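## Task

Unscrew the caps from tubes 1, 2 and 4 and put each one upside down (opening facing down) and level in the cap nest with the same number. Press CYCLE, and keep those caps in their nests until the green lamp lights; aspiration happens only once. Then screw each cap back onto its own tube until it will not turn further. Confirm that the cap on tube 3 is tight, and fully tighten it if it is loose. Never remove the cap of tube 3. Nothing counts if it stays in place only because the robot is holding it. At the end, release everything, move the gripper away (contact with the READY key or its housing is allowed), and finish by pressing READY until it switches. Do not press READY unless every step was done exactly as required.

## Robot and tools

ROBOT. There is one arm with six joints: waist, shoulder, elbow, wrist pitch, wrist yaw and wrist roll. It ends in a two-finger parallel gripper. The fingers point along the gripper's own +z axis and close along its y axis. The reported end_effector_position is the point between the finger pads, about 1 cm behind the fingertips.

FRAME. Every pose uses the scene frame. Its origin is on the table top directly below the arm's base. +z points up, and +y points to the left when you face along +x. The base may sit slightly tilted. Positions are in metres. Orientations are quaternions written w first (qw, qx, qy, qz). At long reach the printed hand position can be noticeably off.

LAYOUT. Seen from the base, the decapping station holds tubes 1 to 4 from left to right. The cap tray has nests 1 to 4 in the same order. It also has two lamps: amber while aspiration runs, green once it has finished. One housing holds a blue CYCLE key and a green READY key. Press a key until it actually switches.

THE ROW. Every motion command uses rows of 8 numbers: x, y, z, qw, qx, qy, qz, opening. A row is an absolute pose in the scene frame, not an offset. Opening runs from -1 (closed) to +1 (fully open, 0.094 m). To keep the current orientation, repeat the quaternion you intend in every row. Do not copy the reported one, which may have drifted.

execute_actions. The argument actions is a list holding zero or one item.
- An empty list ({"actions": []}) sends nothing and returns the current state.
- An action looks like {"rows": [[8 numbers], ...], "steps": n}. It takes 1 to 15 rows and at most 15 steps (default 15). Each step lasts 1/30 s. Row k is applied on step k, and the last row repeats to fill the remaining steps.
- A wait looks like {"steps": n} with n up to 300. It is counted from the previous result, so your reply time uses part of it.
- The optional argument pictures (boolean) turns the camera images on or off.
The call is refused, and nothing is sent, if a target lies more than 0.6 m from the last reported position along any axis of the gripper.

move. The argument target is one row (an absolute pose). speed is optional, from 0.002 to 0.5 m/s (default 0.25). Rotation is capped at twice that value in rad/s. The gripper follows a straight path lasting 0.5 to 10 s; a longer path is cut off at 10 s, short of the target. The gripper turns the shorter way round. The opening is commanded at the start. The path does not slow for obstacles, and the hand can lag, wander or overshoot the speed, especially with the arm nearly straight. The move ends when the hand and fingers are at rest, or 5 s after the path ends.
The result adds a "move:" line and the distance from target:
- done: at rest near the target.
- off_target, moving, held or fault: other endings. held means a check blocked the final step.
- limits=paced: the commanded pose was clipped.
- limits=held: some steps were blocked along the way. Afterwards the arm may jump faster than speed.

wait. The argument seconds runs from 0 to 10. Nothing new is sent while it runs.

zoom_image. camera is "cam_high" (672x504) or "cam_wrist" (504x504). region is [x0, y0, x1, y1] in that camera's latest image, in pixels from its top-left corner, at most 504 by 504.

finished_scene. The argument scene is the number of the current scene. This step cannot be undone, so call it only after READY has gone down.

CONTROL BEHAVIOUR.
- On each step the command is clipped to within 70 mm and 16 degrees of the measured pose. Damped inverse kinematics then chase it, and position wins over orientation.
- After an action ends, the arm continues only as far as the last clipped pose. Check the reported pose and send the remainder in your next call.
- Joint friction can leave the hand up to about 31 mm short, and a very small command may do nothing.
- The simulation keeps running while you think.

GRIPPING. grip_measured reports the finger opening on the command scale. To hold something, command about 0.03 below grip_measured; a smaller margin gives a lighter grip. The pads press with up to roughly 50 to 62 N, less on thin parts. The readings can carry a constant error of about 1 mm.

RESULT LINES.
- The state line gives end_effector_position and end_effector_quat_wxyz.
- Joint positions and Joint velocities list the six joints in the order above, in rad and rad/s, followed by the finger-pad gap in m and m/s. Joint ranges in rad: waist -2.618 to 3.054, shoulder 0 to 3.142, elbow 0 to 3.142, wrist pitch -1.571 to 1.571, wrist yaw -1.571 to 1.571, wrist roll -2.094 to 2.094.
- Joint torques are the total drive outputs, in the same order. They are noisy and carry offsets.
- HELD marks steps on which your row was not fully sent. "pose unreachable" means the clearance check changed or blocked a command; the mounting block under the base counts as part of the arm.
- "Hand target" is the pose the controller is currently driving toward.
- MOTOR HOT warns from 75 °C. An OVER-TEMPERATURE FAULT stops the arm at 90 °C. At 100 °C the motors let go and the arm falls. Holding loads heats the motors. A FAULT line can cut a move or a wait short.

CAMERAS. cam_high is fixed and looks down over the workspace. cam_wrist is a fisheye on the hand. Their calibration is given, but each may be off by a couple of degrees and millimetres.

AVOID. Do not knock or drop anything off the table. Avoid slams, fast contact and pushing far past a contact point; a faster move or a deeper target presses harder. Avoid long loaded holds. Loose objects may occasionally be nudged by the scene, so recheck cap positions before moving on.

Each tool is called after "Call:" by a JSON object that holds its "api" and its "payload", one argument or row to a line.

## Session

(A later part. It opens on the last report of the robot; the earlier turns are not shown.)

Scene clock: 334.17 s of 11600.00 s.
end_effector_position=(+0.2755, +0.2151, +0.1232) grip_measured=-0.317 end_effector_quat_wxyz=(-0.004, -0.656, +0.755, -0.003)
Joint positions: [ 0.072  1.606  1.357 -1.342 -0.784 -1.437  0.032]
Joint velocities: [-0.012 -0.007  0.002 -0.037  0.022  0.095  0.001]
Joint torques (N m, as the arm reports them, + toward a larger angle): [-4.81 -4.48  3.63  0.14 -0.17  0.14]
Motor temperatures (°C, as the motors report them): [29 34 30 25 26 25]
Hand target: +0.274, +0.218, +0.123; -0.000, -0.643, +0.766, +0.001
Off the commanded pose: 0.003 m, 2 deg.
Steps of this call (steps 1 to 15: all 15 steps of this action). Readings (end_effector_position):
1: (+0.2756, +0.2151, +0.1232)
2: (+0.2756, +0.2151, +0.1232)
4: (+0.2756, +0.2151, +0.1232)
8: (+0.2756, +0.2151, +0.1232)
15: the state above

Call:
{"api": "move", "payload": {
  "target": [0.2754,0.2165,0.123,0,-0.423,0.906,0,-0.38],
  "speed": 0.3
}}

Scene clock: 336.17 s of 11600.00 s.
end_effector_position=(+0.2754, +0.2153, +0.1231) grip_measured=-0.319 end_effector_quat_wxyz=(-0.003, -0.519, +0.855, -0.003)
Joint positions: [ 0.072  1.606  1.357 -1.342 -0.784 -1.098  0.032]
Joint velocities: [-0.012 -0.012 -0.017  0.007  0.007 -0.007 -0.   ]
Joint torques (N m, as the arm reports them, + toward a larger angle): [-5.63 -3.2   4.52  0.   -0.23  1.48]
Motor temperatures (°C, as the motors report them): [29 34 30 25 26 25]
Hand target: +0.275, +0.216, +0.123; -0.004, -0.430, +0.903, +0.006
Off the commanded pose: 0.001 m, 12 deg.
move: off_target; limits=paced
camera_calibration (this result's frames):
cam_wrist: T_world_to_cam=[[0.908353, -0.417228, 0.0285472, -0.166185], [-0.375509, -0.783669, 0.494829, 0.252713], [-0.184085, -0.460199, -0.868521, 0.350459], [0, 0, 0, 1]] pos_world=[0.310364, 0.289987, 0.184076]

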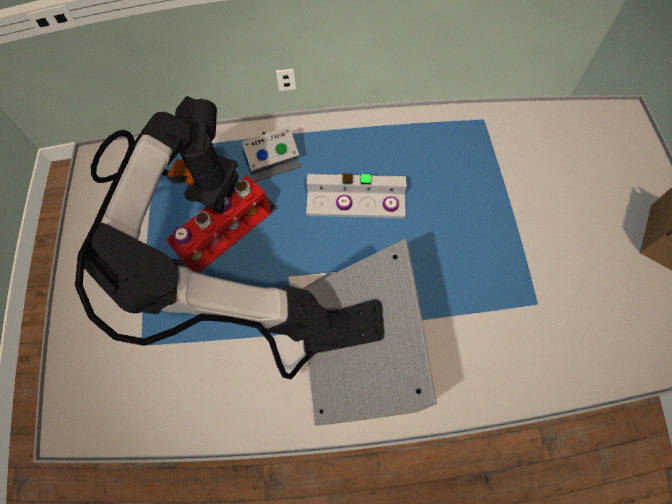

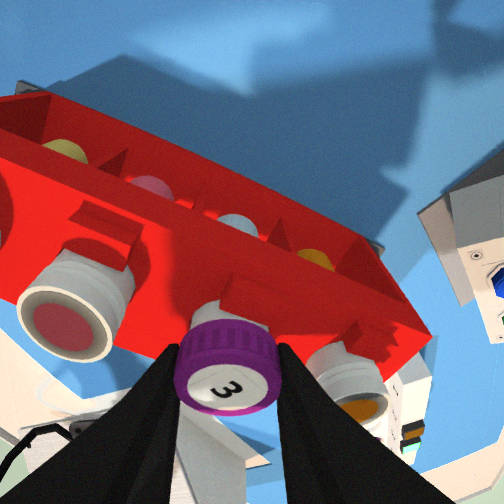

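Call:
{"api": "execute_actions", "payload": {
  "actions": [
    {"rows":[[0.2754,0.2165,0.123,0,-0.46,0.888,0,-0.38],[0.2754,0.2165,0.123,0,-0.49,0.872,0,-0.38],[0.2754,0.2165,0.123,0,-0.512,0.859,0,-0.38],[0.2754,0.2165,0.123,0,-0.512,0.859,0,-0.38],[0.2754,0.2165,0.123,0,-0.512,0.859,0,-0.3],[0.2754,0.2165,0.123,0,-0.512,0.859,0,-0.2],[0.2754,0.2165,0.123,0,-0.512,0.859,0,-0.12]],"steps":12}
  ],
  "pictures": false
}}

Call:
{"api": "move", "payload": {
  "target": [0.2754,0.2165,0.160,0,-0.512,0.859,0,-0.12],
  "speed": 0.2
}}

Call:
{"api": "move", "payload": {
  "target": [0.245,0.11,0.162,0,-0.259,0.966,0,-0.12],
  "speed": 0.4
}}

Call:
{"api": "move", "payload": {
  "target": [0.304,-0.039,0.068,0,0.078,0.997,0,-0.12],
  "speed": 0.4
}}

Scene clock: 339.30 s of 11600.00 s.
end_effector_position=(+0.2754, +0.2156, +0.1229) grip_measured=-0.122 end_effector_quat_wxyz=(-0.003, -0.519, +0.855, -0.003)
Joint positions: [ 0.073  1.606  1.357 -1.341 -0.785 -1.098  0.041]
Joint velocities: [ 0.002  0.007 -0.012  0.051  0.007  0.007  0.   ]
Joint torques (N m, as the arm reports them, + toward a larger angle): [-5.2  -3.97  3.78  0.17 -0.14  0.09]
Motor temperatures (°C, as the motors report them): [29 34 30 25 26 26]
Hand target: +0.275, +0.217, +0.123; -0.000, -0.512, +0.859, +0.000
Off the commanded pose: 0.001 m, 1 deg.
Steps of this call (steps 1 to 82: nothing new was sent; steps 83 to 94: all 12 steps of this action). Readings (end_effector_position):
83: (+0.2754, +0.2155, +0.1229)
84: (+0.2754, +0.2155, +0.1229)
86: (+0.2754, +0.2155, +0.1229)
90: (+0.2754, +0.2156, +0.1229)
94: the state above

Scene clock: 340.50 s of 11600.00 s.
end_effector_position=(+0.2736, +0.2174, +0.1579) grip_measured=-0.122 end_effector_quat_wxyz=(+0.001, -0.515, +0.857, -0.003)
Joint positions: [-0.014  1.625  1.476 -1.517 -0.785 -1.203  0.041]
Joint velocities: [-0.002  0.007 -0.017 -0.022 -0.007  0.007  0.   ]
Joint torques (N m, as the arm reports them, + toward a larger angle): [-6.02 -2.6   5.13  0.01 -0.08 -0.05]
Motor temperatures (°C, as the motors report them): [29 34 30 25 26 26]
Hand target: +0.275, +0.216, +0.160; +0.000, -0.512, +0.859, -0.001
Off the commanded pose: 0.003 m, 1 deg.
move: done
camera_calibration (this result's frames):
cam_wrist: T_world_to_cam=[[0.904195, -0.42581, 0.0334138, -0.16242], [-0.386626, -0.782717, 0.487724, 0.240415], [-0.181524, -0.453916, -0.872358, 0.379831], [0, 0, 0, 1]] pos_world=[0.308759, 0.291428, 0.21952]

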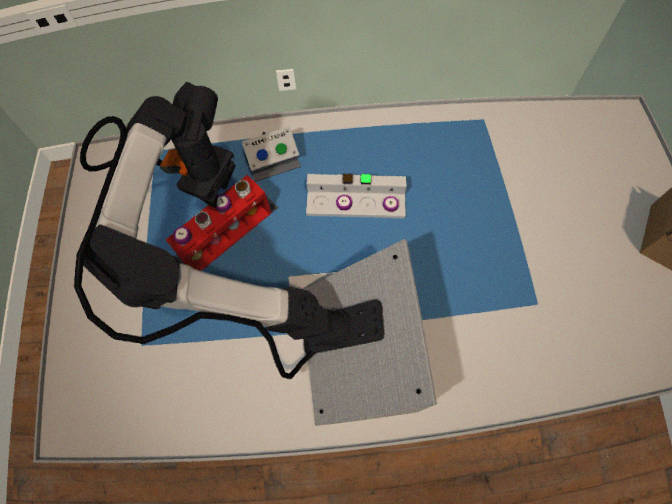

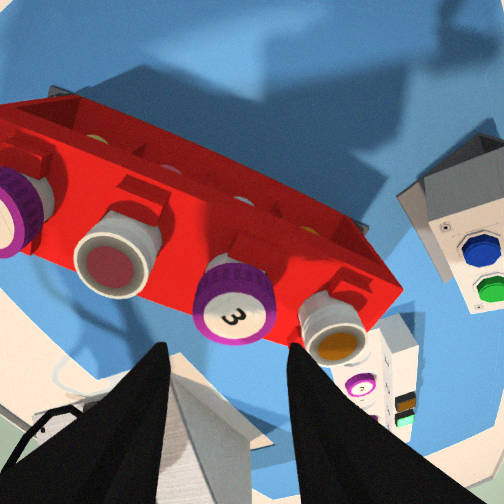

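Scene clock: 341.67 s of 11600.00 s.
end_effector_position=(+0.2457, +0.1165, +0.1643) grip_measured=-0.122 end_effector_quat_wxyz=(+0.003, -0.269, +0.963, +0.002)
Joint positions: [-0.311  1.678  1.243 -1.512 -0.723 -1.068  0.041]
Joint velocities: [-0.007 -0.012  0.012 -0.066 -0.037  0.037 -0.   ]
Joint torques (N m, as the arm reports them, + toward a larger angle): [-5.62 -1.55  3.38  0.33  0.    0.08]
Motor temperatures (°C, as the motors report them): [29 34 30 25 26 26]
Hand target: +0.245, +0.109, +0.162; -0.000, -0.259, +0.966, -0.001
Off the commanded pose: 0.007 m, 1 deg.
move: done
camera_calibration (this result's frames):
cam_wrist: T_world_to_cam=[[0.55862, -0.829077, 0.0239882, -0.046901], [-0.733477, -0.48029, 0.480971, 0.19865], [-0.38724, -0.286275, -0.876408, 0.366258], [0, 0, 0, 1]] pos_world=[0.313735, 0.161376, 0.226571]

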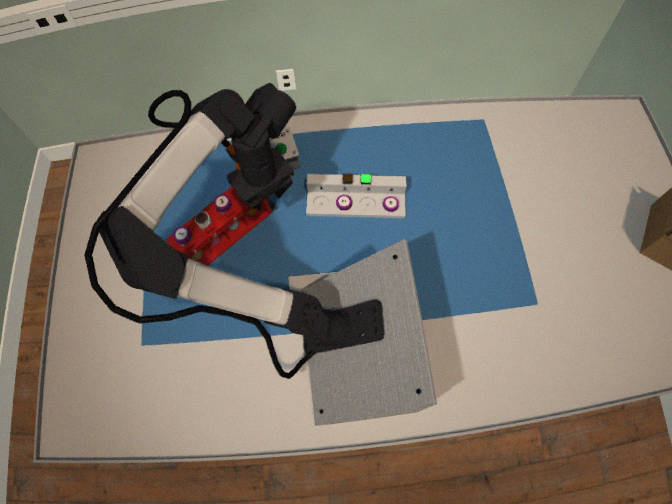

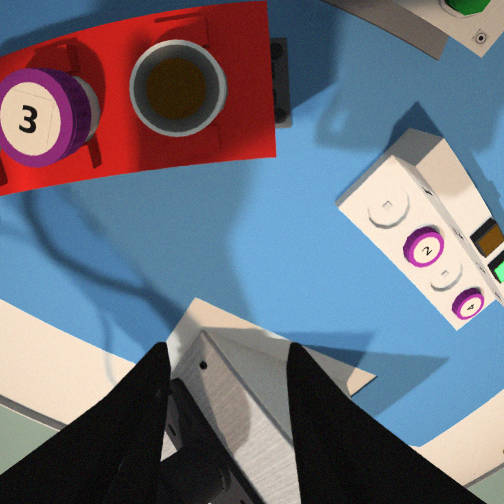

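Scene clock: 343.20 s of 11600.00 s.
end_effector_position=(+0.2990, -0.0339, +0.0653) grip_measured=-0.122 end_effector_quat_wxyz=(-0.009, +0.079, +0.997, +0.010)
Joint positions: [-0.352  2.237  1.228 -1.004 -0.709 -0.437  0.041]
Joint velocities: [ 0.012 -0.012  0.012 -0.051 -0.051 -0.007 -0.   ]
Joint torques (N m, as the arm reports them, + toward a larger angle): [-7.36 -5.28  5.24  0.3   0.05  0.1 ]
Motor temperatures (°C, as the motors report them): [29 34 30 25 26 26]
Hand target: +0.305, -0.040, +0.068; +0.000, +0.078, +0.997, -0.000
Off the commanded pose: 0.008 m, 1 deg.
move: done
camera_calibration (this result's frames):
cam_wrist: T_world_to_cam=[[-0.108346, -0.994084, 0.00761364, -0.00412089], [-0.859161, 0.0974884, 0.502332, 0.268871], [-0.500103, 0.0478846, -0.864641, 0.301436], [0, 0, 0, 1]] pos_world=[0.381306, -0.0447425, 0.125603]

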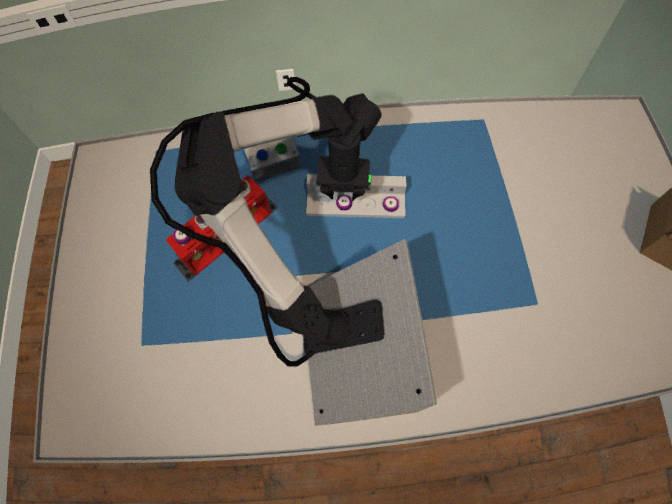

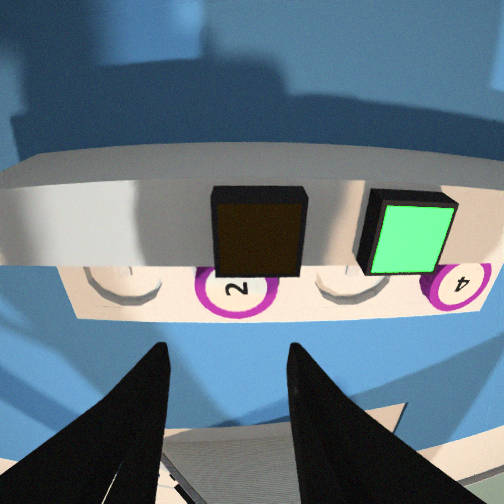

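Call:
{"api": "move", "payload": {
  "target": [0.308,-0.040,0.050,0,0.078,0.997,0,-0.12],
  "speed": 0.1
}}

Scene clock: 344.83 s of 11600.00 s.
end_effector_position=(+0.3108, -0.0386, +0.0570) grip_measured=-0.122 end_effector_quat_wxyz=(+0.004, +0.073, +0.997, -0.003)
Joint positions: [-0.327  2.249  1.228 -0.928 -0.709 -0.388  0.041]
Joint velocities: [-0.042  0.017  0.032  0.051  0.007 -0.051 -0.001]
Joint torques (N m, as the arm reports them, + toward a larger angle): [-6.3  -4.88  3.01  0.39 -0.09  0.07]
Motor temperatures (°C, as the motors report them): [29 34 30 25 26 26]
Hand target: +0.308, -0.040, +0.050; -0.000, +0.078, +0.997, +0.000
Off the commanded pose: 0.008 m, 1 deg.
move: done
camera_calibration (this result's frames):
cam_wrist: T_world_to_cam=[[-0.0974818, -0.994724, 0.031952, -0.0122717], [-0.871661, 0.100828, 0.479625, 0.288938], [-0.480317, 0.0189034, -0.876891, 0.293802], [0, 0, 0, 1]] pos_world=[0.391778, -0.0468939, 0.119443]

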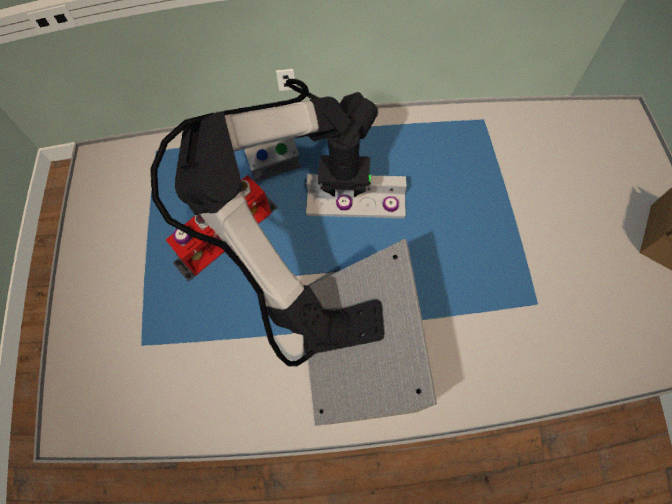

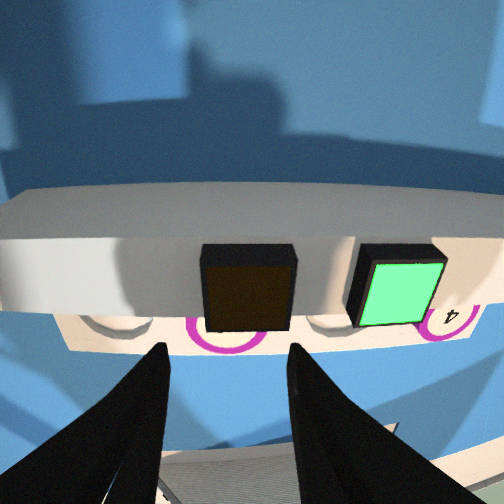

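Call:
{"api": "move", "payload": {
  "target": [0.3035,-0.039,0.021,0,0.078,0.997,0,-0.12],
  "speed": 0.06
}}

Scene clock: 346.70 s of 11600.00 s.
end_effector_position=(+0.3065, -0.0385, +0.0278) grip_measured=-0.122 end_effector_quat_wxyz=(+0.002, +0.074, +0.997, -0.004)
Joint positions: [-0.272  2.265  1.149 -0.791 -0.724 -0.32   0.041]
Joint velocities: [ 0.002  0.002 -0.012  0.022  0.022  0.051 -0.001]
Joint torques (N m, as the arm reports them, + toward a larger angle): [-6.21 -4.92  2.5   0.48 -0.13  0.11]
Motor temperatures (°C, as the motors report them): [30 34 30 25 26 26]
Hand target: +0.304, -0.039, +0.021; -0.000, +0.078, +0.997, +0.000
Off the commanded pose: 0.007 m, 1 deg.
move: done
camera_calibration (this result's frames):
cam_wrist: T_world_to_cam=[[-0.0993958, -0.99443, 0.0350737, -0.011082], [-0.869425, 0.103937, 0.483008, 0.298452], [-0.483963, 0.0175151, -0.874913, 0.267098], [0, 0, 0, 1]] pos_world=[0.387645, -0.0467187, 0.0899213]

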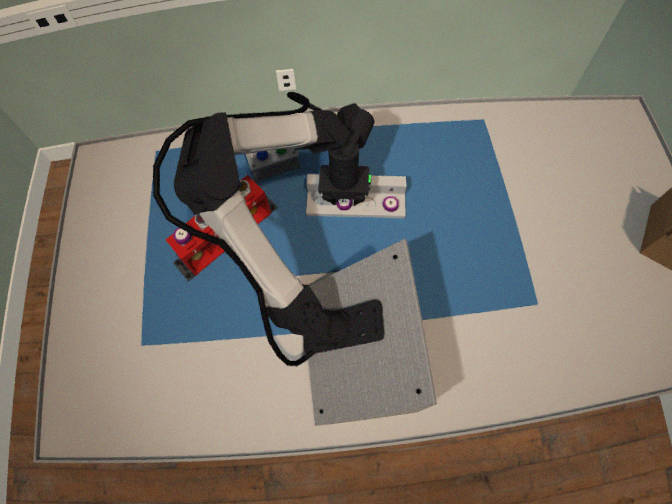

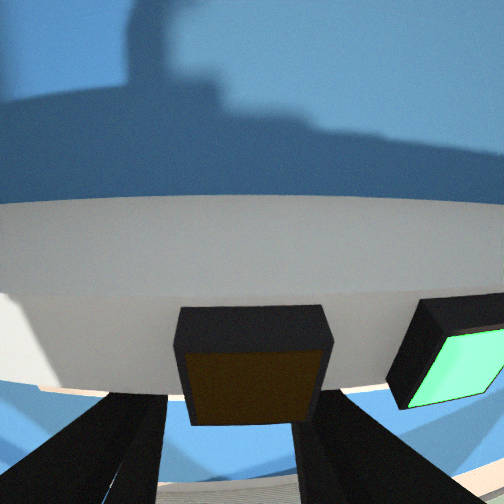

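Call:
{"api": "execute_actions", "payload": {
  "actions": [
    {"rows":[[0.3035,-0.039,0.021,0,0.078,0.997,0,-0.18],[0.3035,-0.039,0.021,0,0.078,0.997,0,-0.23],[0.3035,-0.039,0.021,0,0.078,0.997,0,-0.26],[0.3035,-0.039,0.021,0,0.078,0.997,0,-0.28],[0.3035,-0.039,0.021,0,0.078,0.997,0,-0.3],[0.3035,-0.039,0.021,0,0.078,0.997,0,-0.32],[0.3035,-0.039,0.021,0,0.078,0.997,0,-0.34],[0.3035,-0.039,0.021,0,0.078,0.997,0,-0.36],[0.3035,-0.039,0.021,0,0.078,0.997,0,-0.37]],"steps":14}
  ],
  "pictures": false
}}

Scene clock: 348.50 s of 11600.00 s.
end_effector_position=(+0.3079, -0.0388, +0.0278) grip_measured=-0.331 end_effector_quat_wxyz=(+0.005, +0.073, +0.997, -0.005)
Joint positions: [-0.272  2.265  1.149 -0.784 -0.726 -0.318  0.031]
Joint velocities: [ 0.012 -0.007 -0.017 -0.022 -0.095 -0.037 -0.001]
Joint torques (N m, as the arm reports them, + toward a larger angle): [-6.19 -5.01  2.44  0.42 -0.1   0.09]
Motor temperatures (°C, as the motors report them): [30 34 30 25 26 26]
Hand target: +0.304, -0.039, +0.021; -0.000, +0.078, +0.997, +0.000
Off the commanded pose: 0.008 m, 1 deg.
Steps of this call (steps 1 to 40: nothing new was sent; steps 41 to 54: all 14 steps of this action). Readings (end_effector_position):
41: (+0.3071, -0.0386, +0.0278)
42: (+0.3073, -0.0385, +0.0278)
44: (+0.3075, -0.0386, +0.0278)
48: (+0.3077, -0.0387, +0.0278)
54: the state above

Call:
{"api": "execute_actions", "payload": {
  "actions": [
    {"rows":[[0.3035,-0.039,0.021,0,0.078,0.997,0,-0.25],[0.3035,-0.039,0.021,0,0.078,0.997,0,-0.18],[0.3035,-0.039,0.021,0,0.078,0.997,0,-0.18],[0.3025,-0.039,0.021,0,0.078,0.997,0,-0.18],[0.3015,-0.039,0.021,0,0.078,0.997,0,-0.18],[0.3005,-0.0385,0.021,0,0.078,0.997,0,-0.18],[0.2995,-0.0385,0.021,0,0.078,0.997,0,-0.18]],"steps":15}
  ],
  "pictures": false
}}

Scene clock: 350.03 s of 11600.00 s.
end_effector_position=(+0.3076, -0.0389, +0.0271) grip_measured=-0.182 end_effector_quat_wxyz=(+0.008, +0.073, +0.997, -0.002)
Joint positions: [-0.274  2.265  1.142 -0.774 -0.732 -0.318  0.038]
Joint velocities: [-0.007  0.007  0.007 -0.037 -0.022 -0.022 -0.001]
Joint torques (N m, as the arm reports them, + toward a larger angle): [-6.33 -5.68  1.62  0.38 -0.05  0.07]
Motor temperatures (°C, as the motors report them): [30 34 30 25 26 26]
Hand target: +0.300, -0.038, +0.021; -0.000, +0.078, +0.997, +0.000
Off the commanded pose: 0.010 m, 1 deg.
Steps of this call (steps 1 to 31: nothing new was sent; steps 32 to 46: all 15 steps of this action). Readings (end_effector_position):
32: (+0.3079, -0.0388, +0.0278)
33: (+0.3079, -0.0388, +0.0278)
35: (+0.3080, -0.0389, +0.0278)
39: (+0.3075, -0.0389, +0.0271)
46: the state above

Call:
{"api": "execute_actions", "payload": {
  "actions": [
    {"rows":[[0.2995,-0.0385,0.022,0,0.078,0.997,0,-0.18],[0.2995,-0.0385,0.023,0,0.078,0.997,0,-0.18],[0.2995,-0.0385,0.024,0,0.078,0.997,0,-0.18],[0.2995,-0.0385,0.025,0,0.078,0.997,0,-0.18],[0.2995,-0.0385,0.026,0,0.078,0.997,0,-0.18]],"steps":15}
  ],
  "pictures": false
}}

Scene clock: 352.17 s of 11600.00 s.
end_effector_position=(+0.3077, -0.0390, +0.0273) grip_measured=-0.182 end_effector_quat_wxyz=(+0.008, +0.073, +0.997, -0.001)
Joint positions: [-0.275  2.265  1.142 -0.774 -0.734 -0.318  0.038]
Joint velocities: [ 0.007 -0.007  0.007  0.022  0.007 -0.081 -0.   ]
Joint torques (N m, as the arm reports them, + toward a larger angle): [-7.2  -6.12  2.29  0.14  0.   -0.03]
Motor temperatures (°C, as the motors report them): [30 34 30 25 26 26]
Hand target: +0.300, -0.038, +0.026; +0.000, +0.078, +0.997, +0.000
Off the commanded pose: 0.008 m, 1 deg.
Steps of this call (steps 1 to 49: nothing new was sent; steps 50 to 64: all 15 steps of this action). Readings (end_effector_position):
50: (+0.3076, -0.0389, +0.0271)
51: (+0.3076, -0.0390, +0.0272)
53: (+0.3076, -0.0390, +0.0273)
57: (+0.3077, -0.0390, +0.0273)
64: the state above

Call:
{"api": "execute_actions", "payload": {
  "actions": [
    {"rows":[[0.300,-0.0385,0.027,0,0.078,0.997,0,-0.18],[0.300,-0.0385,0.028,0,0.078,0.997,0,-0.18],[0.3005,-0.0385,0.029,0,0.078,0.997,0,-0.18],[0.301,-0.0385,0.030,0,0.078,0.997,0,-0.18],[0.301,-0.0385,0.031,0,0.078,0.997,0,-0.18]],"steps":15}
  ],
  "pictures": false
}}

Scene clock: 357.63 s of 11600.00 s.
end_effector_position=(+0.3047, -0.0378, +0.0276) grip_measured=-0.182 end_effector_quat_wxyz=(+0.003, +0.074, +0.997, +0.001)
Joint positions: [-0.276  2.265  1.142 -0.79  -0.734 -0.327  0.038]
Joint velocities: [-0.017  0.007 -0.002 -0.081  0.095 -0.022 -0.001]
Joint torques (N m, as the arm reports them, + toward a larger angle): [-7.76 -6.28  3.52  0.02  0.02 -0.04]
Motor temperatures (°C, as the motors report them): [30 35 30 25 26 25]
Hand target: +0.301, -0.038, +0.031; +0.000, +0.078, +0.997, +0.000
Off the commanded pose: 0.005 m, 1 deg.
Steps of this call (steps 1 to 149: nothing new was sent; steps 150 to 164: all 15 steps of this action). Readings (end_effector_position):
150: (+0.3077, -0.0390, +0.0273)
151: (+0.3077, -0.0390, +0.0273)
153: (+0.3074, -0.0391, +0.0276)
157: (+0.3056, -0.0382, +0.0276)
164: the state above

Call:
{"api": "execute_actions", "payload": {
  "actions": [
    {"rows":[[0.302,-0.0385,0.031,0,0.078,0.997,0,-0.23],[0.302,-0.0385,0.031,0,0.078,0.997,0,-0.26],[0.302,-0.0385,0.031,0,0.078,0.997,0,-0.28],[0.302,-0.0385,0.031,0,0.078,0.997,0,-0.3],[0.302,-0.0385,0.031,0,0.078,0.997,0,-0.32],[0.302,-0.0385,0.031,0,0.078,0.997,0,-0.34],[0.302,-0.0385,0.031,0,0.078,0.997,0,-0.36],[0.302,-0.0385,0.031,0,0.078,0.997,0,-0.37]],"steps":13}
  ],
  "pictures": false
}}

Scene clock: 361.30 s of 11600.00 s.
end_effector_position=(+0.3039, -0.0374, +0.0276) grip_measured=-0.331 end_effector_quat_wxyz=(+0.002, +0.075, +0.997, +0.002)
Joint positions: [-0.276  2.265  1.142 -0.795 -0.733 -0.328  0.031]
Joint velocities: [-0.017  0.007 -0.017  0.051 -0.022 -0.022  0.   ]
Joint torques (N m, as the arm reports them, + toward a larger angle): [-7.72 -6.01  3.86  0.02  0.   -0.02]
Motor temperatures (°C, as the motors report them): [30 35 30 25 26 25]
Hand target: +0.302, -0.039, +0.031; +0.000, +0.078, +0.997, -0.000
Off the commanded pose: 0.004 m, 0 deg.
Steps of this call (steps 1 to 97: nothing new was sent; steps 98 to 110: all 13 steps of this action). Readings (end_effector_position):
98: (+0.3046, -0.0378, +0.0276)
99: (+0.3044, -0.0377, +0.0276)
101: (+0.3043, -0.0376, +0.0276)
105: (+0.3040, -0.0375, +0.0276)
110: the state above

Call:
{"api": "move", "payload": {
  "target": [0.306,-0.038,0.085,0,0.078,0.997,0,-0.375],
  "speed": 0.12
}}

Call:
{"api": "move", "payload": {
  "target": [0.245,0.11,0.165,0,-0.259,0.966,0,-0.375],
  "speed": 0.35
}}

Scene clock: 363.30 s of 11600.00 s.
end_effector_position=(+0.3035, -0.0377, +0.0787) grip_measured=-0.331 end_effector_quat_wxyz=(-0.002, +0.083, +0.997, +0.006)
Joint positions: [-0.379  2.236  1.269 -1.045 -0.698 -0.446  0.031]
Joint velocities: [-0.002  0.007  0.002  0.022  0.066 -0.022 -0.001]
Joint torques (N m, as the arm reports them, + toward a larger angle): [-7.36 -6.23  5.35  0.    0.03 -0.02]
Motor temperatures (°C, as the motors report them): [31 35 30 25 26 25]
Hand target: +0.305, -0.038, +0.085; +0.000, +0.078, +0.997, -0.000
Off the commanded pose: 0.007 m, 1 deg.
move: done
camera_calibration (this result's frames):
cam_wrist: T_world_to_cam=[[-0.117322, -0.99298, 0.0150419, -0.00535527], [-0.864681, 0.109589, 0.49022, 0.269475], [-0.488427, 0.0445073, -0.871469, 0.312308], [0, 0, 0, 1]] pos_world=[0.384921, -0.0487492, 0.140145]

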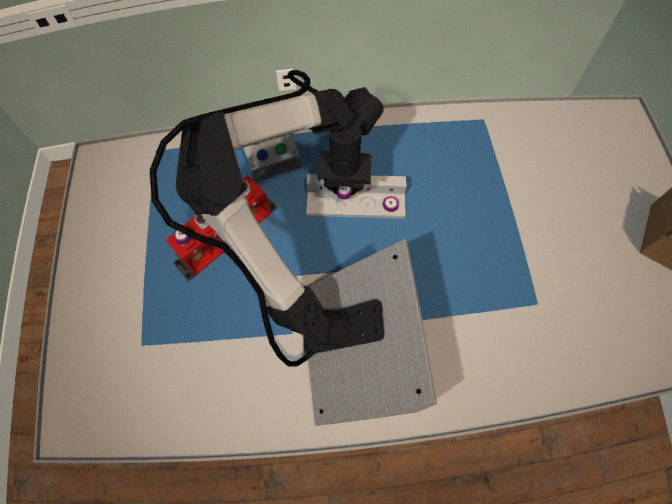

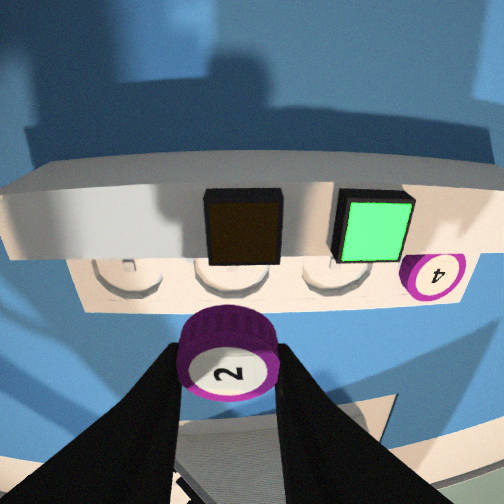

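Scene clock: 364.93 s of 11600.00 s.
end_effector_position=(+0.2432, +0.1051, +0.1625) grip_measured=-0.331 end_effector_quat_wxyz=(-0.002, -0.250, +0.968, -0.002)
Joint positions: [-0.332  1.692  1.223 -1.495 -0.703 -1.053  0.031]
Joint velocities: [-0.002  0.007 -0.017  0.022 -0.037 -0.095  0.001]
Joint torques (N m, as the arm reports them, + toward a larger angle): [-4.15 -2.76  5.53  0.   -0.14 -0.03]
Motor temperatures (°C, as the motors report them): [31 35 30 25 26 25]
Hand target: +0.244, +0.111, +0.165; +0.000, -0.259, +0.966, -0.000
Off the commanded pose: 0.006 m, 1 deg.
move: done
camera_calibration (this result's frames):
cam_wrist: T_world_to_cam=[[0.525238, -0.85043, 0.0298951, -0.0455447], [-0.748939, -0.445305, 0.490708, 0.190622], [-0.404001, -0.280128, -0.870811, 0.362956], [0, 0, 0, 1]] pos_world=[0.313321, 0.147827, 0.223888]

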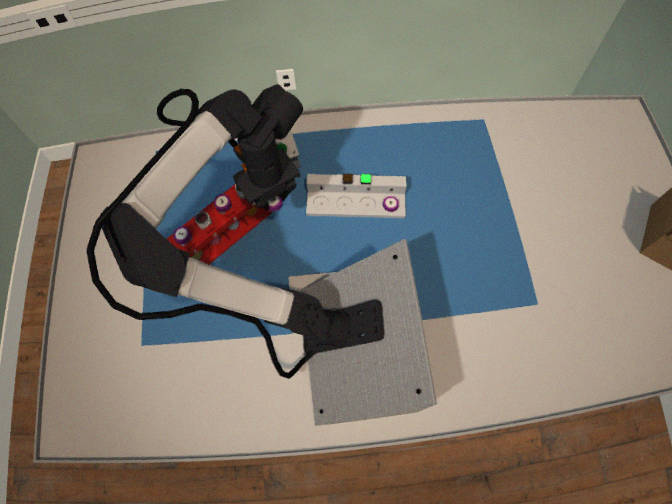

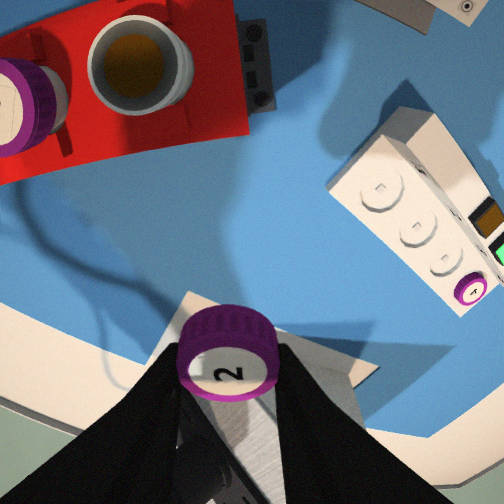

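Call:
{"api": "move", "payload": {
  "target": [0.2448,0.2565,0.160,0,-0.848,0.53,0,-0.375],
  "speed": 0.4
}}

Call:
{"api": "move", "payload": {
  "target": [0.2435,0.258,0.147,0,-0.848,0.53,0,-0.375],
  "speed": 0.05
}}

Scene clock: 369.23 s of 11600.00 s.
end_effector_position=(+0.2471, +0.2497, +0.1564) grip_measured=-0.332 end_effector_quat_wxyz=(+0.004, +0.841, -0.541, +0.001)
Joint positions: [ 0.072  1.518  1.462 -1.535 -0.787 -2.006  0.031]
Joint velocities: [ 0.012  0.007  0.007 -0.037 -0.007 -0.051 -0.   ]
Joint torques (N m, as the arm reports them, + toward a larger angle): [-3.8  -4.14  5.1  -0.06 -0.16 -0.07]
Motor temperatures (°C, as the motors report them): [30 35 30 25 26 25]
Hand target: +0.244, +0.258, +0.160; -0.001, +0.848, -0.530, -0.001
Off the commanded pose: 0.008 m, 2 deg.
move: done
camera_calibration (this result's frames):
cam_wrist: T_world_to_cam=[[0.888249, 0.458902, 0.0205664, -0.339601], [0.390834, -0.778505, 0.4911, 0.06248], [0.241378, -0.428181, -0.870861, 0.277292], [0, 0, 0, 1]] pos_world=[0.210298, 0.323216, 0.217783]

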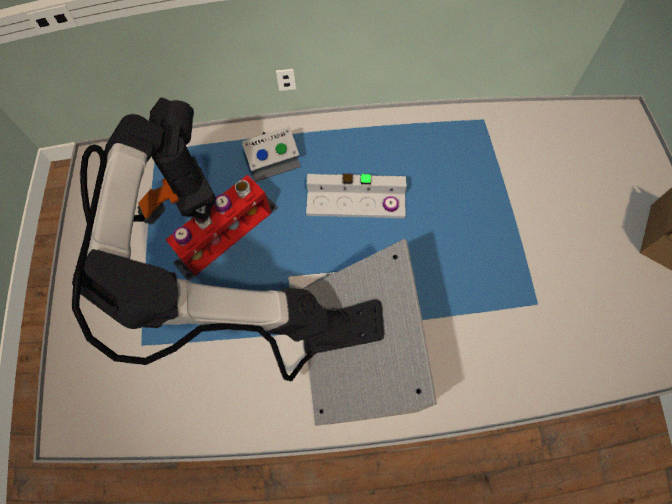

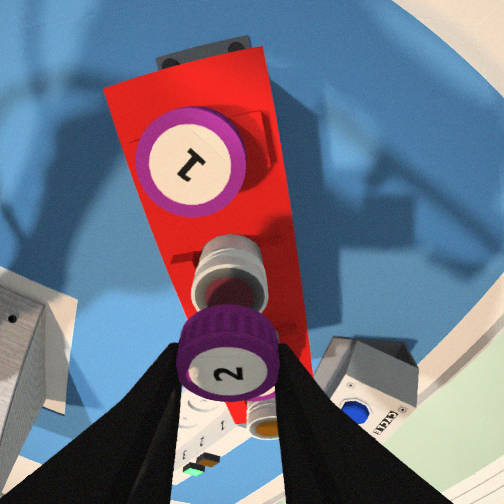

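Scene clock: 369.93 s of 11600.00 s.
end_effector_position=(+0.2448, +0.2554, +0.1485) grip_measured=-0.332 end_effector_quat_wxyz=(+0.006, +0.846, -0.534, -0.002)
Joint positions: [ 0.111  1.505  1.444 -1.501 -0.787 -1.975  0.031]
Joint velocities: [-0.017  0.012 -0.007  0.051 -0.11   0.095 -0.001]
Joint torques (N m, as the arm reports them, + toward a larger angle): [-3.67 -4.65  2.73  0.26 -0.13  0.11]
Motor temperatures (°C, as the motors report them): [30 35 30 25 26 25]
Hand target: +0.244, +0.258, +0.147; +0.000, +0.848, -0.530, -0.000
Off the commanded pose: 0.003 m, 1 deg.
move: done
camera_calibration (this result's frames):
cam_wrist: T_world_to_cam=[[0.880769, 0.473322, 0.0145654, -0.340986], [0.406722, -0.771875, 0.488657, 0.0664752], [0.242535, -0.42447, -0.872354, 0.272364], [0, 0, 0, 1]] pos_world=[0.207235, 0.328317, 0.210081]

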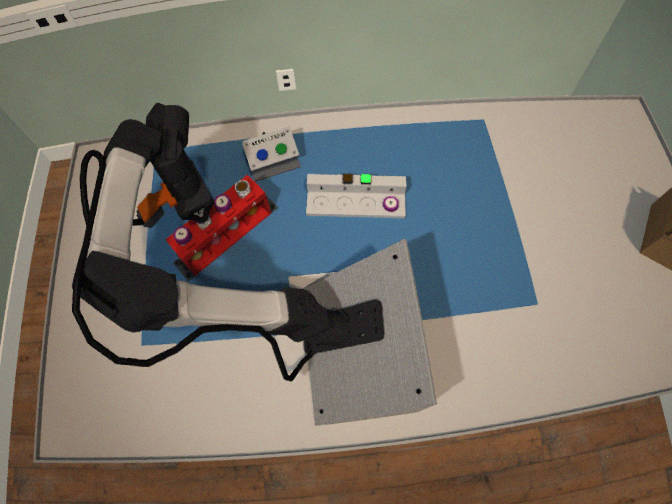

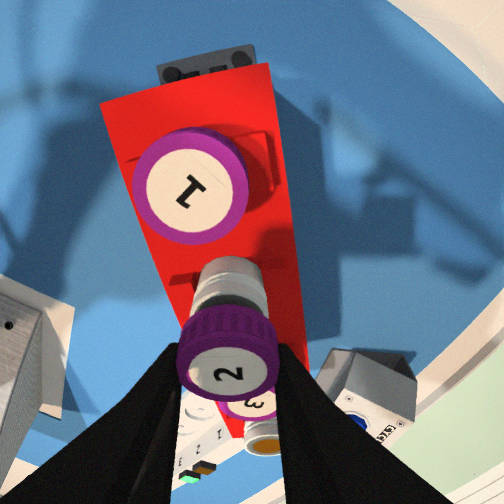

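Call:
{"api": "execute_actions", "payload": {
  "actions": [
    {"rows":[[0.2435,0.258,0.146,0,-0.848,0.53,0,-0.375],[0.2435,0.258,0.145,0,-0.848,0.53,0,-0.375],[0.2435,0.258,0.144,0,-0.848,0.53,0,-0.375],[0.2435,0.2582,0.143,0,-0.848,0.53,0,-0.375],[0.2435,0.2584,0.142,0,-0.848,0.53,0,-0.375],[0.2435,0.2586,0.141,0,-0.848,0.53,0,-0.375],[0.2435,0.2588,0.140,0,-0.848,0.53,0,-0.375],[0.2435,0.259,0.139,0,-0.848,0.53,0,-0.375],[0.2435,0.259,0.138,0,-0.848,0.53,0,-0.375],[0.2435,0.259,0.137,0,-0.848,0.53,0,-0.375],[0.2435,0.259,0.136,0,-0.848,0.53,0,-0.375],[0.2435,0.259,0.135,0,-0.848,0.53,0,-0.375],[0.2435,0.259,0.134,0,-0.848,0.53,0,-0.375]],"steps":15}
  ]
}}

Scene clock: 371.80 s of 11600.00 s.
end_effector_position=(+0.2436, +0.2567, +0.1389) grip_measured=-0.332 end_effector_quat_wxyz=(+0.005, +0.845, -0.535, -0.001)
Joint positions: [ 0.142  1.487  1.403 -1.444 -0.786 -1.926  0.031]
Joint velocities: [ 0.012 -0.042 -0.017 -0.007  0.066  0.007 -0.001]
Joint torques (N m, as the arm reports them, + toward a larger angle): [-2.8  -4.2   2.57  0.38 -0.16  0.09]
Motor temperatures (°C, as the motors report them): [30 35 30 25 26 25]
Hand target: +0.244, +0.259, +0.134; +0.000, +0.848, -0.530, -0.001
Off the commanded pose: 0.005 m, 1 deg.
Steps of this call (steps 1 to 41: nothing new was sent; steps 42 to 56: all 15 steps of this action). Readings (end_effector_position):
42: (+0.2458, +0.2555, +0.1485)
43: (+0.2460, +0.2553, +0.1482)
45: (+0.2454, +0.2551, +0.1464)
49: (+0.2438, +0.2555, +0.1419)
56: the state above
camera_calibration (this result's frames):
cam_wrist: T_world_to_cam=[[0.881692, 0.471513, 0.0171524, -0.340537], [0.403854, -0.772973, 0.4893, 0.0735195], [0.24397, -0.424485, -0.871947, 0.264384], [0, 0, 0, 1]] pos_world=[0.206056, 0.329623, 0.200397]

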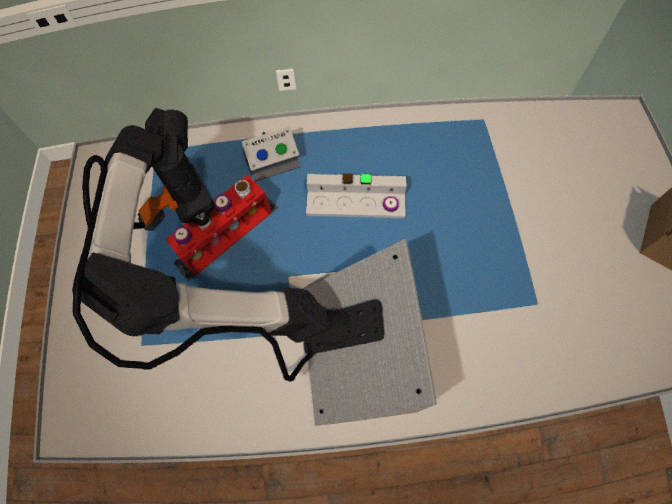

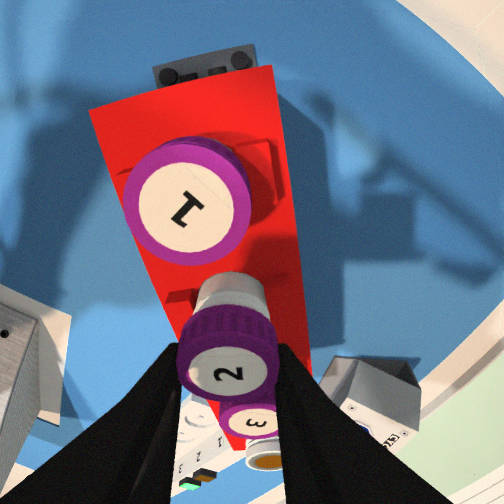

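Wiggle with target shifted toward the estimate.

Call:
{"api": "execute_actions", "payload": {
  "actions": [
    {"rows":[[0.244,0.258,0.133,0,-0.839,0.545,0,-0.375],[0.2445,0.257,0.132,0,-0.829,0.559,0,-0.375],[0.2445,0.257,0.132,0,-0.819,0.574,0,-0.375],[0.2445,0.257,0.132,0,-0.809,0.588,0,-0.375],[0.2445,0.257,0.132,0,-0.819,0.574,0,-0.375],[0.2445,0.257,0.132,0,-0.829,0.559,0,-0.375],[0.2445,0.257,0.132,0,-0.839,0.545,0,-0.375],[0.2445,0.257,0.132,0,-0.848,0.53,0,-0.375],[0.2445,0.257,0.132,0,-0.857,0.515,0,-0.375],[0.2445,0.257,0.132,0,-0.866,0.5,0,-0.375],[0.2445,0.257,0.132,0,-0.875,0.485,0,-0.375]],"steps":15}
  ]
}}

Scene clock: 373.73 s of 11600.00 s.
end_effector_position=(+0.2447, +0.2566, +0.1383) grip_measured=-0.332 end_effector_quat_wxyz=(+0.002, +0.857, -0.516, +0.003)
Joint positions: [ 0.143  1.481  1.395 -1.428 -0.785 -1.96   0.031]
Joint velocities: [-0.002 -0.007 -0.007  0.007  0.022 -0.271  0.001]
Joint torques (N m, as the arm reports them, + toward a larger angle): [-2.82 -3.87  2.05  0.46 -0.09 -0.04]
Motor temperatures (°C, as the motors report them): [30 35 30 25 26 25]
Hand target: +0.244, +0.257, +0.132; +0.001, +0.874, -0.486, +0.000
Off the commanded pose: 0.006 m, 4 deg.
Steps of this call (steps 1 to 43: nothing new was sent; steps 44 to 58: all 15 steps of this action). Readings (end_effector_position):
44: (+0.2447, +0.2568, +0.1385)
45: (+0.2448, +0.2566, +0.1383)
47: (+0.2450, +0.2566, +0.1383)
51: (+0.2451, +0.2564, +0.1383)
58: the state above
camera_calibration (this result's frames):
cam_wrist: T_world_to_cam=[[0.859421, 0.510656, 0.0250249, -0.347139], [0.433827, -0.75427, 0.492819, 0.0606951], [0.270536, -0.412682, -0.869772, 0.253751], [0, 0, 0, 1]] pos_world=[0.203358, 0.327767, 0.199481]

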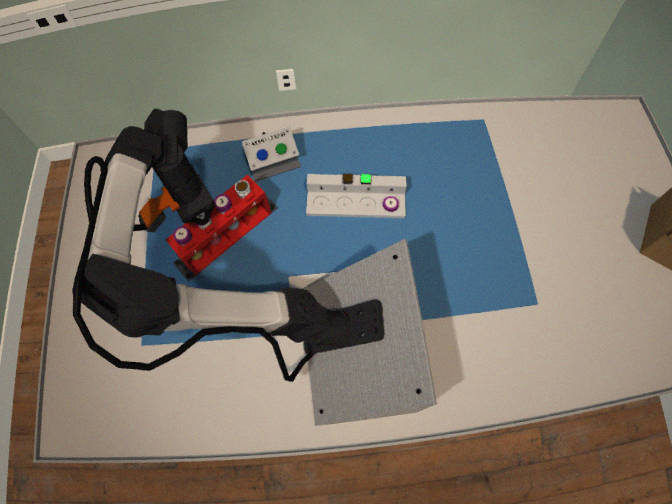

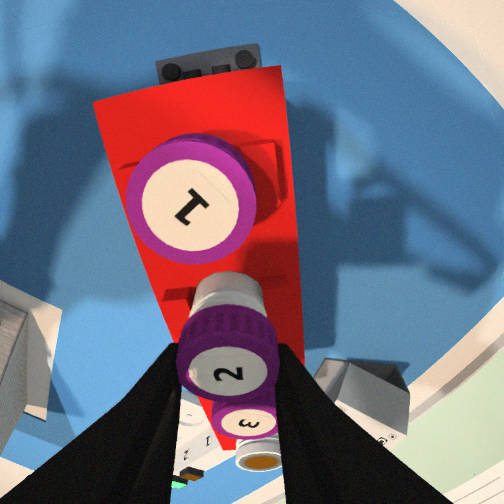

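Call:
{"api": "execute_actions", "payload": {
  "actions": [
    {"rows":[[0.245,0.256,0.133,0,-0.866,0.5,0,-0.375],[0.245,0.255,0.133,0,-0.857,0.515,0,-0.375],[0.2455,0.254,0.133,0,-0.848,0.53,0,-0.375],[0.246,0.253,0.133,0,-0.839,0.545,0,-0.375],[0.246,0.252,0.133,0,-0.829,0.559,0,-0.375],[0.246,0.252,0.133,0,-0.819,0.574,0,-0.375],[0.246,0.252,0.133,0,-0.809,0.588,0,-0.375],[0.246,0.252,0.133,0,-0.809,0.588,0,-0.375],[0.246,0.252,0.133,0,-0.824,0.566,0,-0.375],[0.246,0.252,0.133,0,-0.839,0.545,0,-0.375],[0.246,0.252,0.133,0,-0.853,0.522,0,-0.375],[0.246,0.252,0.133,0,-0.866,0.5,0,-0.375]],"steps":15}
  ]
}}

Scene clock: 376.37 s of 11600.00 s.
end_effector_position=(+0.2443, +0.2554, +0.1342) grip_measured=-0.332 end_effector_quat_wxyz=(+0.004, +0.855, -0.519, +0.000)
Joint positions: [ 0.151  1.481  1.38  -1.413 -0.785 -1.945  0.031]
Joint velocities: [ 0.007  0.017  0.002  0.022 -0.051 -0.271  0.   ]
Joint torques (N m, as the arm reports them, + toward a larger angle): [-5.01 -3.51  2.84  0.26 -0.11 -0.02]
Motor temperatures (°C, as the motors report them): [30 35 30 25 26 25]
Hand target: +0.246, +0.252, +0.133; +0.000, +0.866, -0.501, +0.001
Off the commanded pose: 0.004 m, 3 deg.
Steps of this call (steps 1 to 64: nothing new was sent; steps 65 to 79: all 15 steps of this action). Readings (end_effector_position):
65: (+0.2450, +0.2564, +0.1352)
66: (+0.2450, +0.2564, +0.1352)
68: (+0.2450, +0.2564, +0.1352)
72: (+0.2450, +0.2564, +0.1352)
79: the state above
camera_calibration (this result's frames):
cam_wrist: T_world_to_cam=[[0.864097, 0.502912, 0.0203722, -0.34457], [0.429658, -0.758106, 0.490581, 0.0642581], [0.262164, -0.415156, -0.871157, 0.252705], [0, 0, 0, 1]] pos_world=[0.203883, 0.326915, 0.195641]

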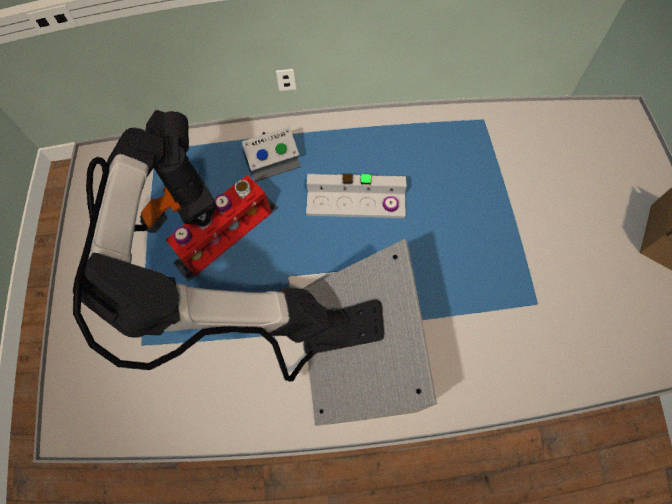

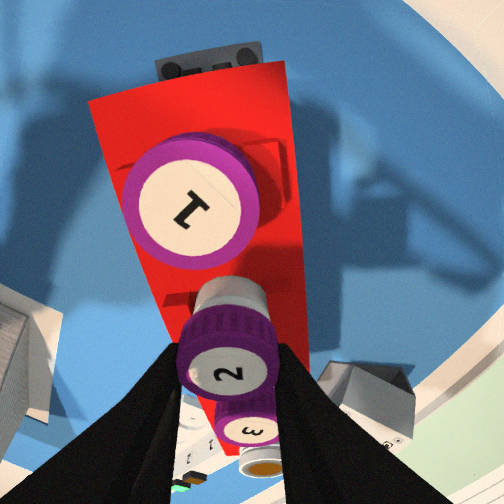

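It dropped in. Lower to seat.

Call:
{"api": "execute_actions", "payload": {
  "actions": [
    {"rows":[[0.2455,0.254,0.132,0,-0.866,0.5,0,-0.375],[0.245,0.2555,0.131,0,-0.866,0.5,0,-0.375],[0.245,0.256,0.130,0,-0.866,0.5,0,-0.375],[0.245,0.256,0.129,0,-0.866,0.5,0,-0.375],[0.245,0.256,0.128,0,-0.866,0.5,0,-0.375],[0.245,0.256,0.127,0,-0.866,0.5,0,-0.375],[0.245,0.256,0.126,0,-0.866,0.5,0,-0.375],[0.245,0.256,0.125,0,-0.866,0.5,0,-0.375]],"steps":15}
  ]
}}

Scene clock: 378.10 s of 11600.00 s.
end_effector_position=(+0.2444, +0.2557, +0.1305) grip_measured=-0.332 end_effector_quat_wxyz=(+0.003, +0.863, -0.505, -0.001)
Joint positions: [ 0.161  1.48   1.369 -1.394 -0.788 -1.966  0.031]
Joint velocities: [ 0.007  0.007 -0.017  0.022 -0.081 -0.022 -0.   ]
Joint torques (N m, as the arm reports them, + toward a larger angle): [-3.01 -4.25  2.05  0.46 -0.09  0.12]
Motor temperatures (°C, as the motors report them): [30 35 30 25 26 25]
Hand target: +0.245, +0.256, +0.125; +0.000, +0.866, -0.500, -0.001
Off the commanded pose: 0.006 m, 1 deg.
Steps of this call (steps 1 to 37: nothing new was sent; steps 38 to 52: all 15 steps of this action). Readings (end_effector_position):
38: (+0.2444, +0.2555, +0.1342)
39: (+0.2445, +0.2555, +0.1342)
41: (+0.2449, +0.2557, +0.1341)
45: (+0.2444, +0.2556, +0.1304)
52: the state above
camera_calibration (this result's frames):
cam_wrist: T_world_to_cam=[[0.846839, 0.531475, 0.0199559, -0.347837], [0.455986, -0.744846, 0.487115, 0.0569101], [0.273754, -0.403408, -0.87311, 0.243973], [0, 0, 0, 1]] pos_world=[0.201823, 0.325676, 0.192235]

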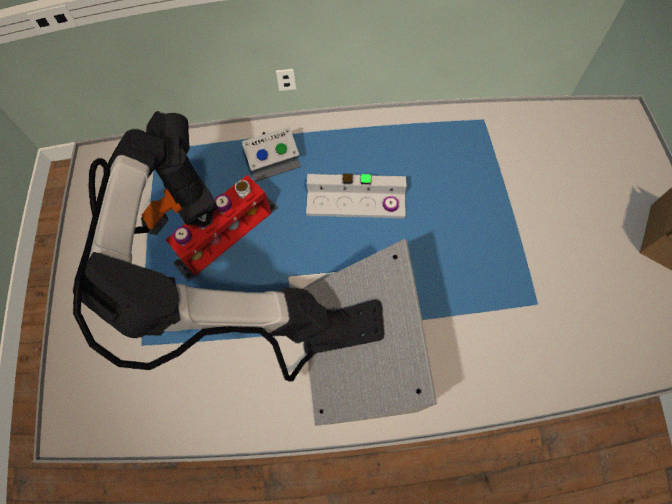

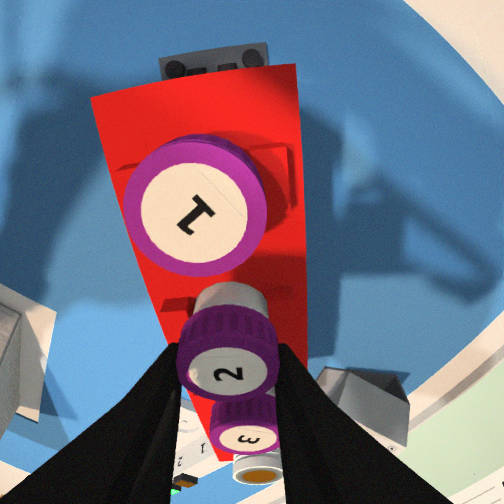

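Seated. Release, recentre.

Call:
{"api": "execute_actions", "payload": {
  "actions": [
    {"rows":[[0.245,0.256,0.127,0,-0.866,0.5,0,-0.375],[0.245,0.256,0.128,0,-0.866,0.5,0,-0.33],[0.245,0.256,0.128,0,-0.866,0.5,0,-0.25],[0.245,0.256,0.128,0,-0.866,0.5,0,-0.15],[0.245,0.256,0.128,0,-0.866,0.5,0,-0.15],[0.2445,0.257,0.127,0,-0.866,0.5,0,-0.15],[0.244,0.258,0.1265,0,-0.866,0.5,0,-0.15],[0.243,0.259,0.126,0,-0.866,0.5,0,-0.15],[0.242,0.260,0.1255,0,-0.866,0.5,0,-0.15],[0.2415,0.261,0.125,0,-0.866,0.5,0,-0.15]],"steps":15}
  ]
}}

Scene clock: 380.47 s of 11600.00 s.
end_effector_position=(+0.2431, +0.2590, +0.1259) grip_measured=-0.152 end_effector_quat_wxyz=(+0.004, +0.864, -0.504, -0.004)
Joint positions: [ 0.183  1.476  1.361 -1.376 -0.788 -1.944  0.04 ]
Joint velocities: [ 0.017 -0.012 -0.027  0.022 -0.051  0.007  0.   ]
Joint torques (N m, as the arm reports them, + toward a larger angle): [-3.65 -5.04  2.77  0.27 -0.09  0.09]
Motor temperatures (°C, as the motors report them): [30 35 30 25 26 25]
Hand target: +0.242, +0.261, +0.125; -0.000, +0.866, -0.500, -0.000
Off the commanded pose: 0.003 m, 1 deg.
Steps of this call (steps 1 to 56: nothing new was sent; steps 57 to 71: all 15 steps of this action). Readings (end_effector_position):
57: (+0.2444, +0.2557, +0.1305)
58: (+0.2444, +0.2557, +0.1305)
60: (+0.2447, +0.2558, +0.1305)
64: (+0.2452, +0.2567, +0.1297)
71: the state above
camera_calibration (this result's frames):
cam_wrist: T_world_to_cam=[[0.845111, 0.534354, 0.015939, -0.348167], [0.461118, -0.743721, 0.483993, 0.0610317], [0.270477, -0.401678, -0.874927, 0.242248], [0, 0, 0, 1]] pos_world=[0.200574, 0.328741, 0.18796]

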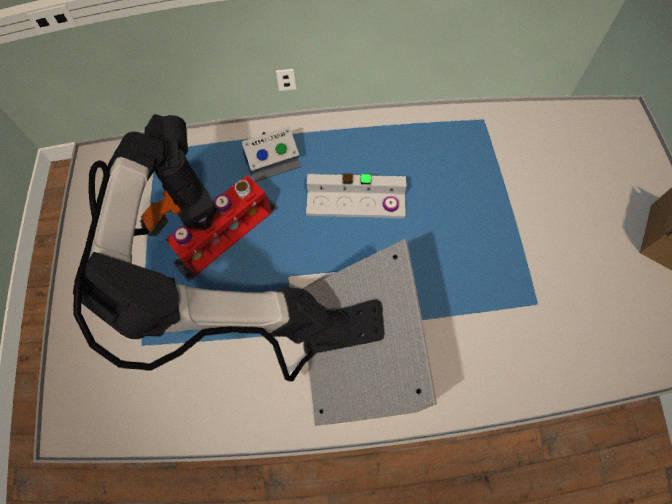

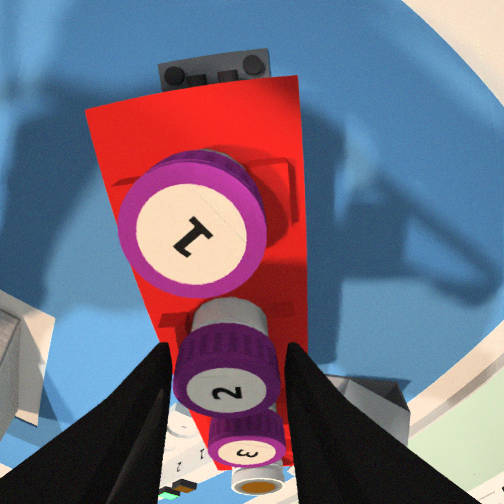

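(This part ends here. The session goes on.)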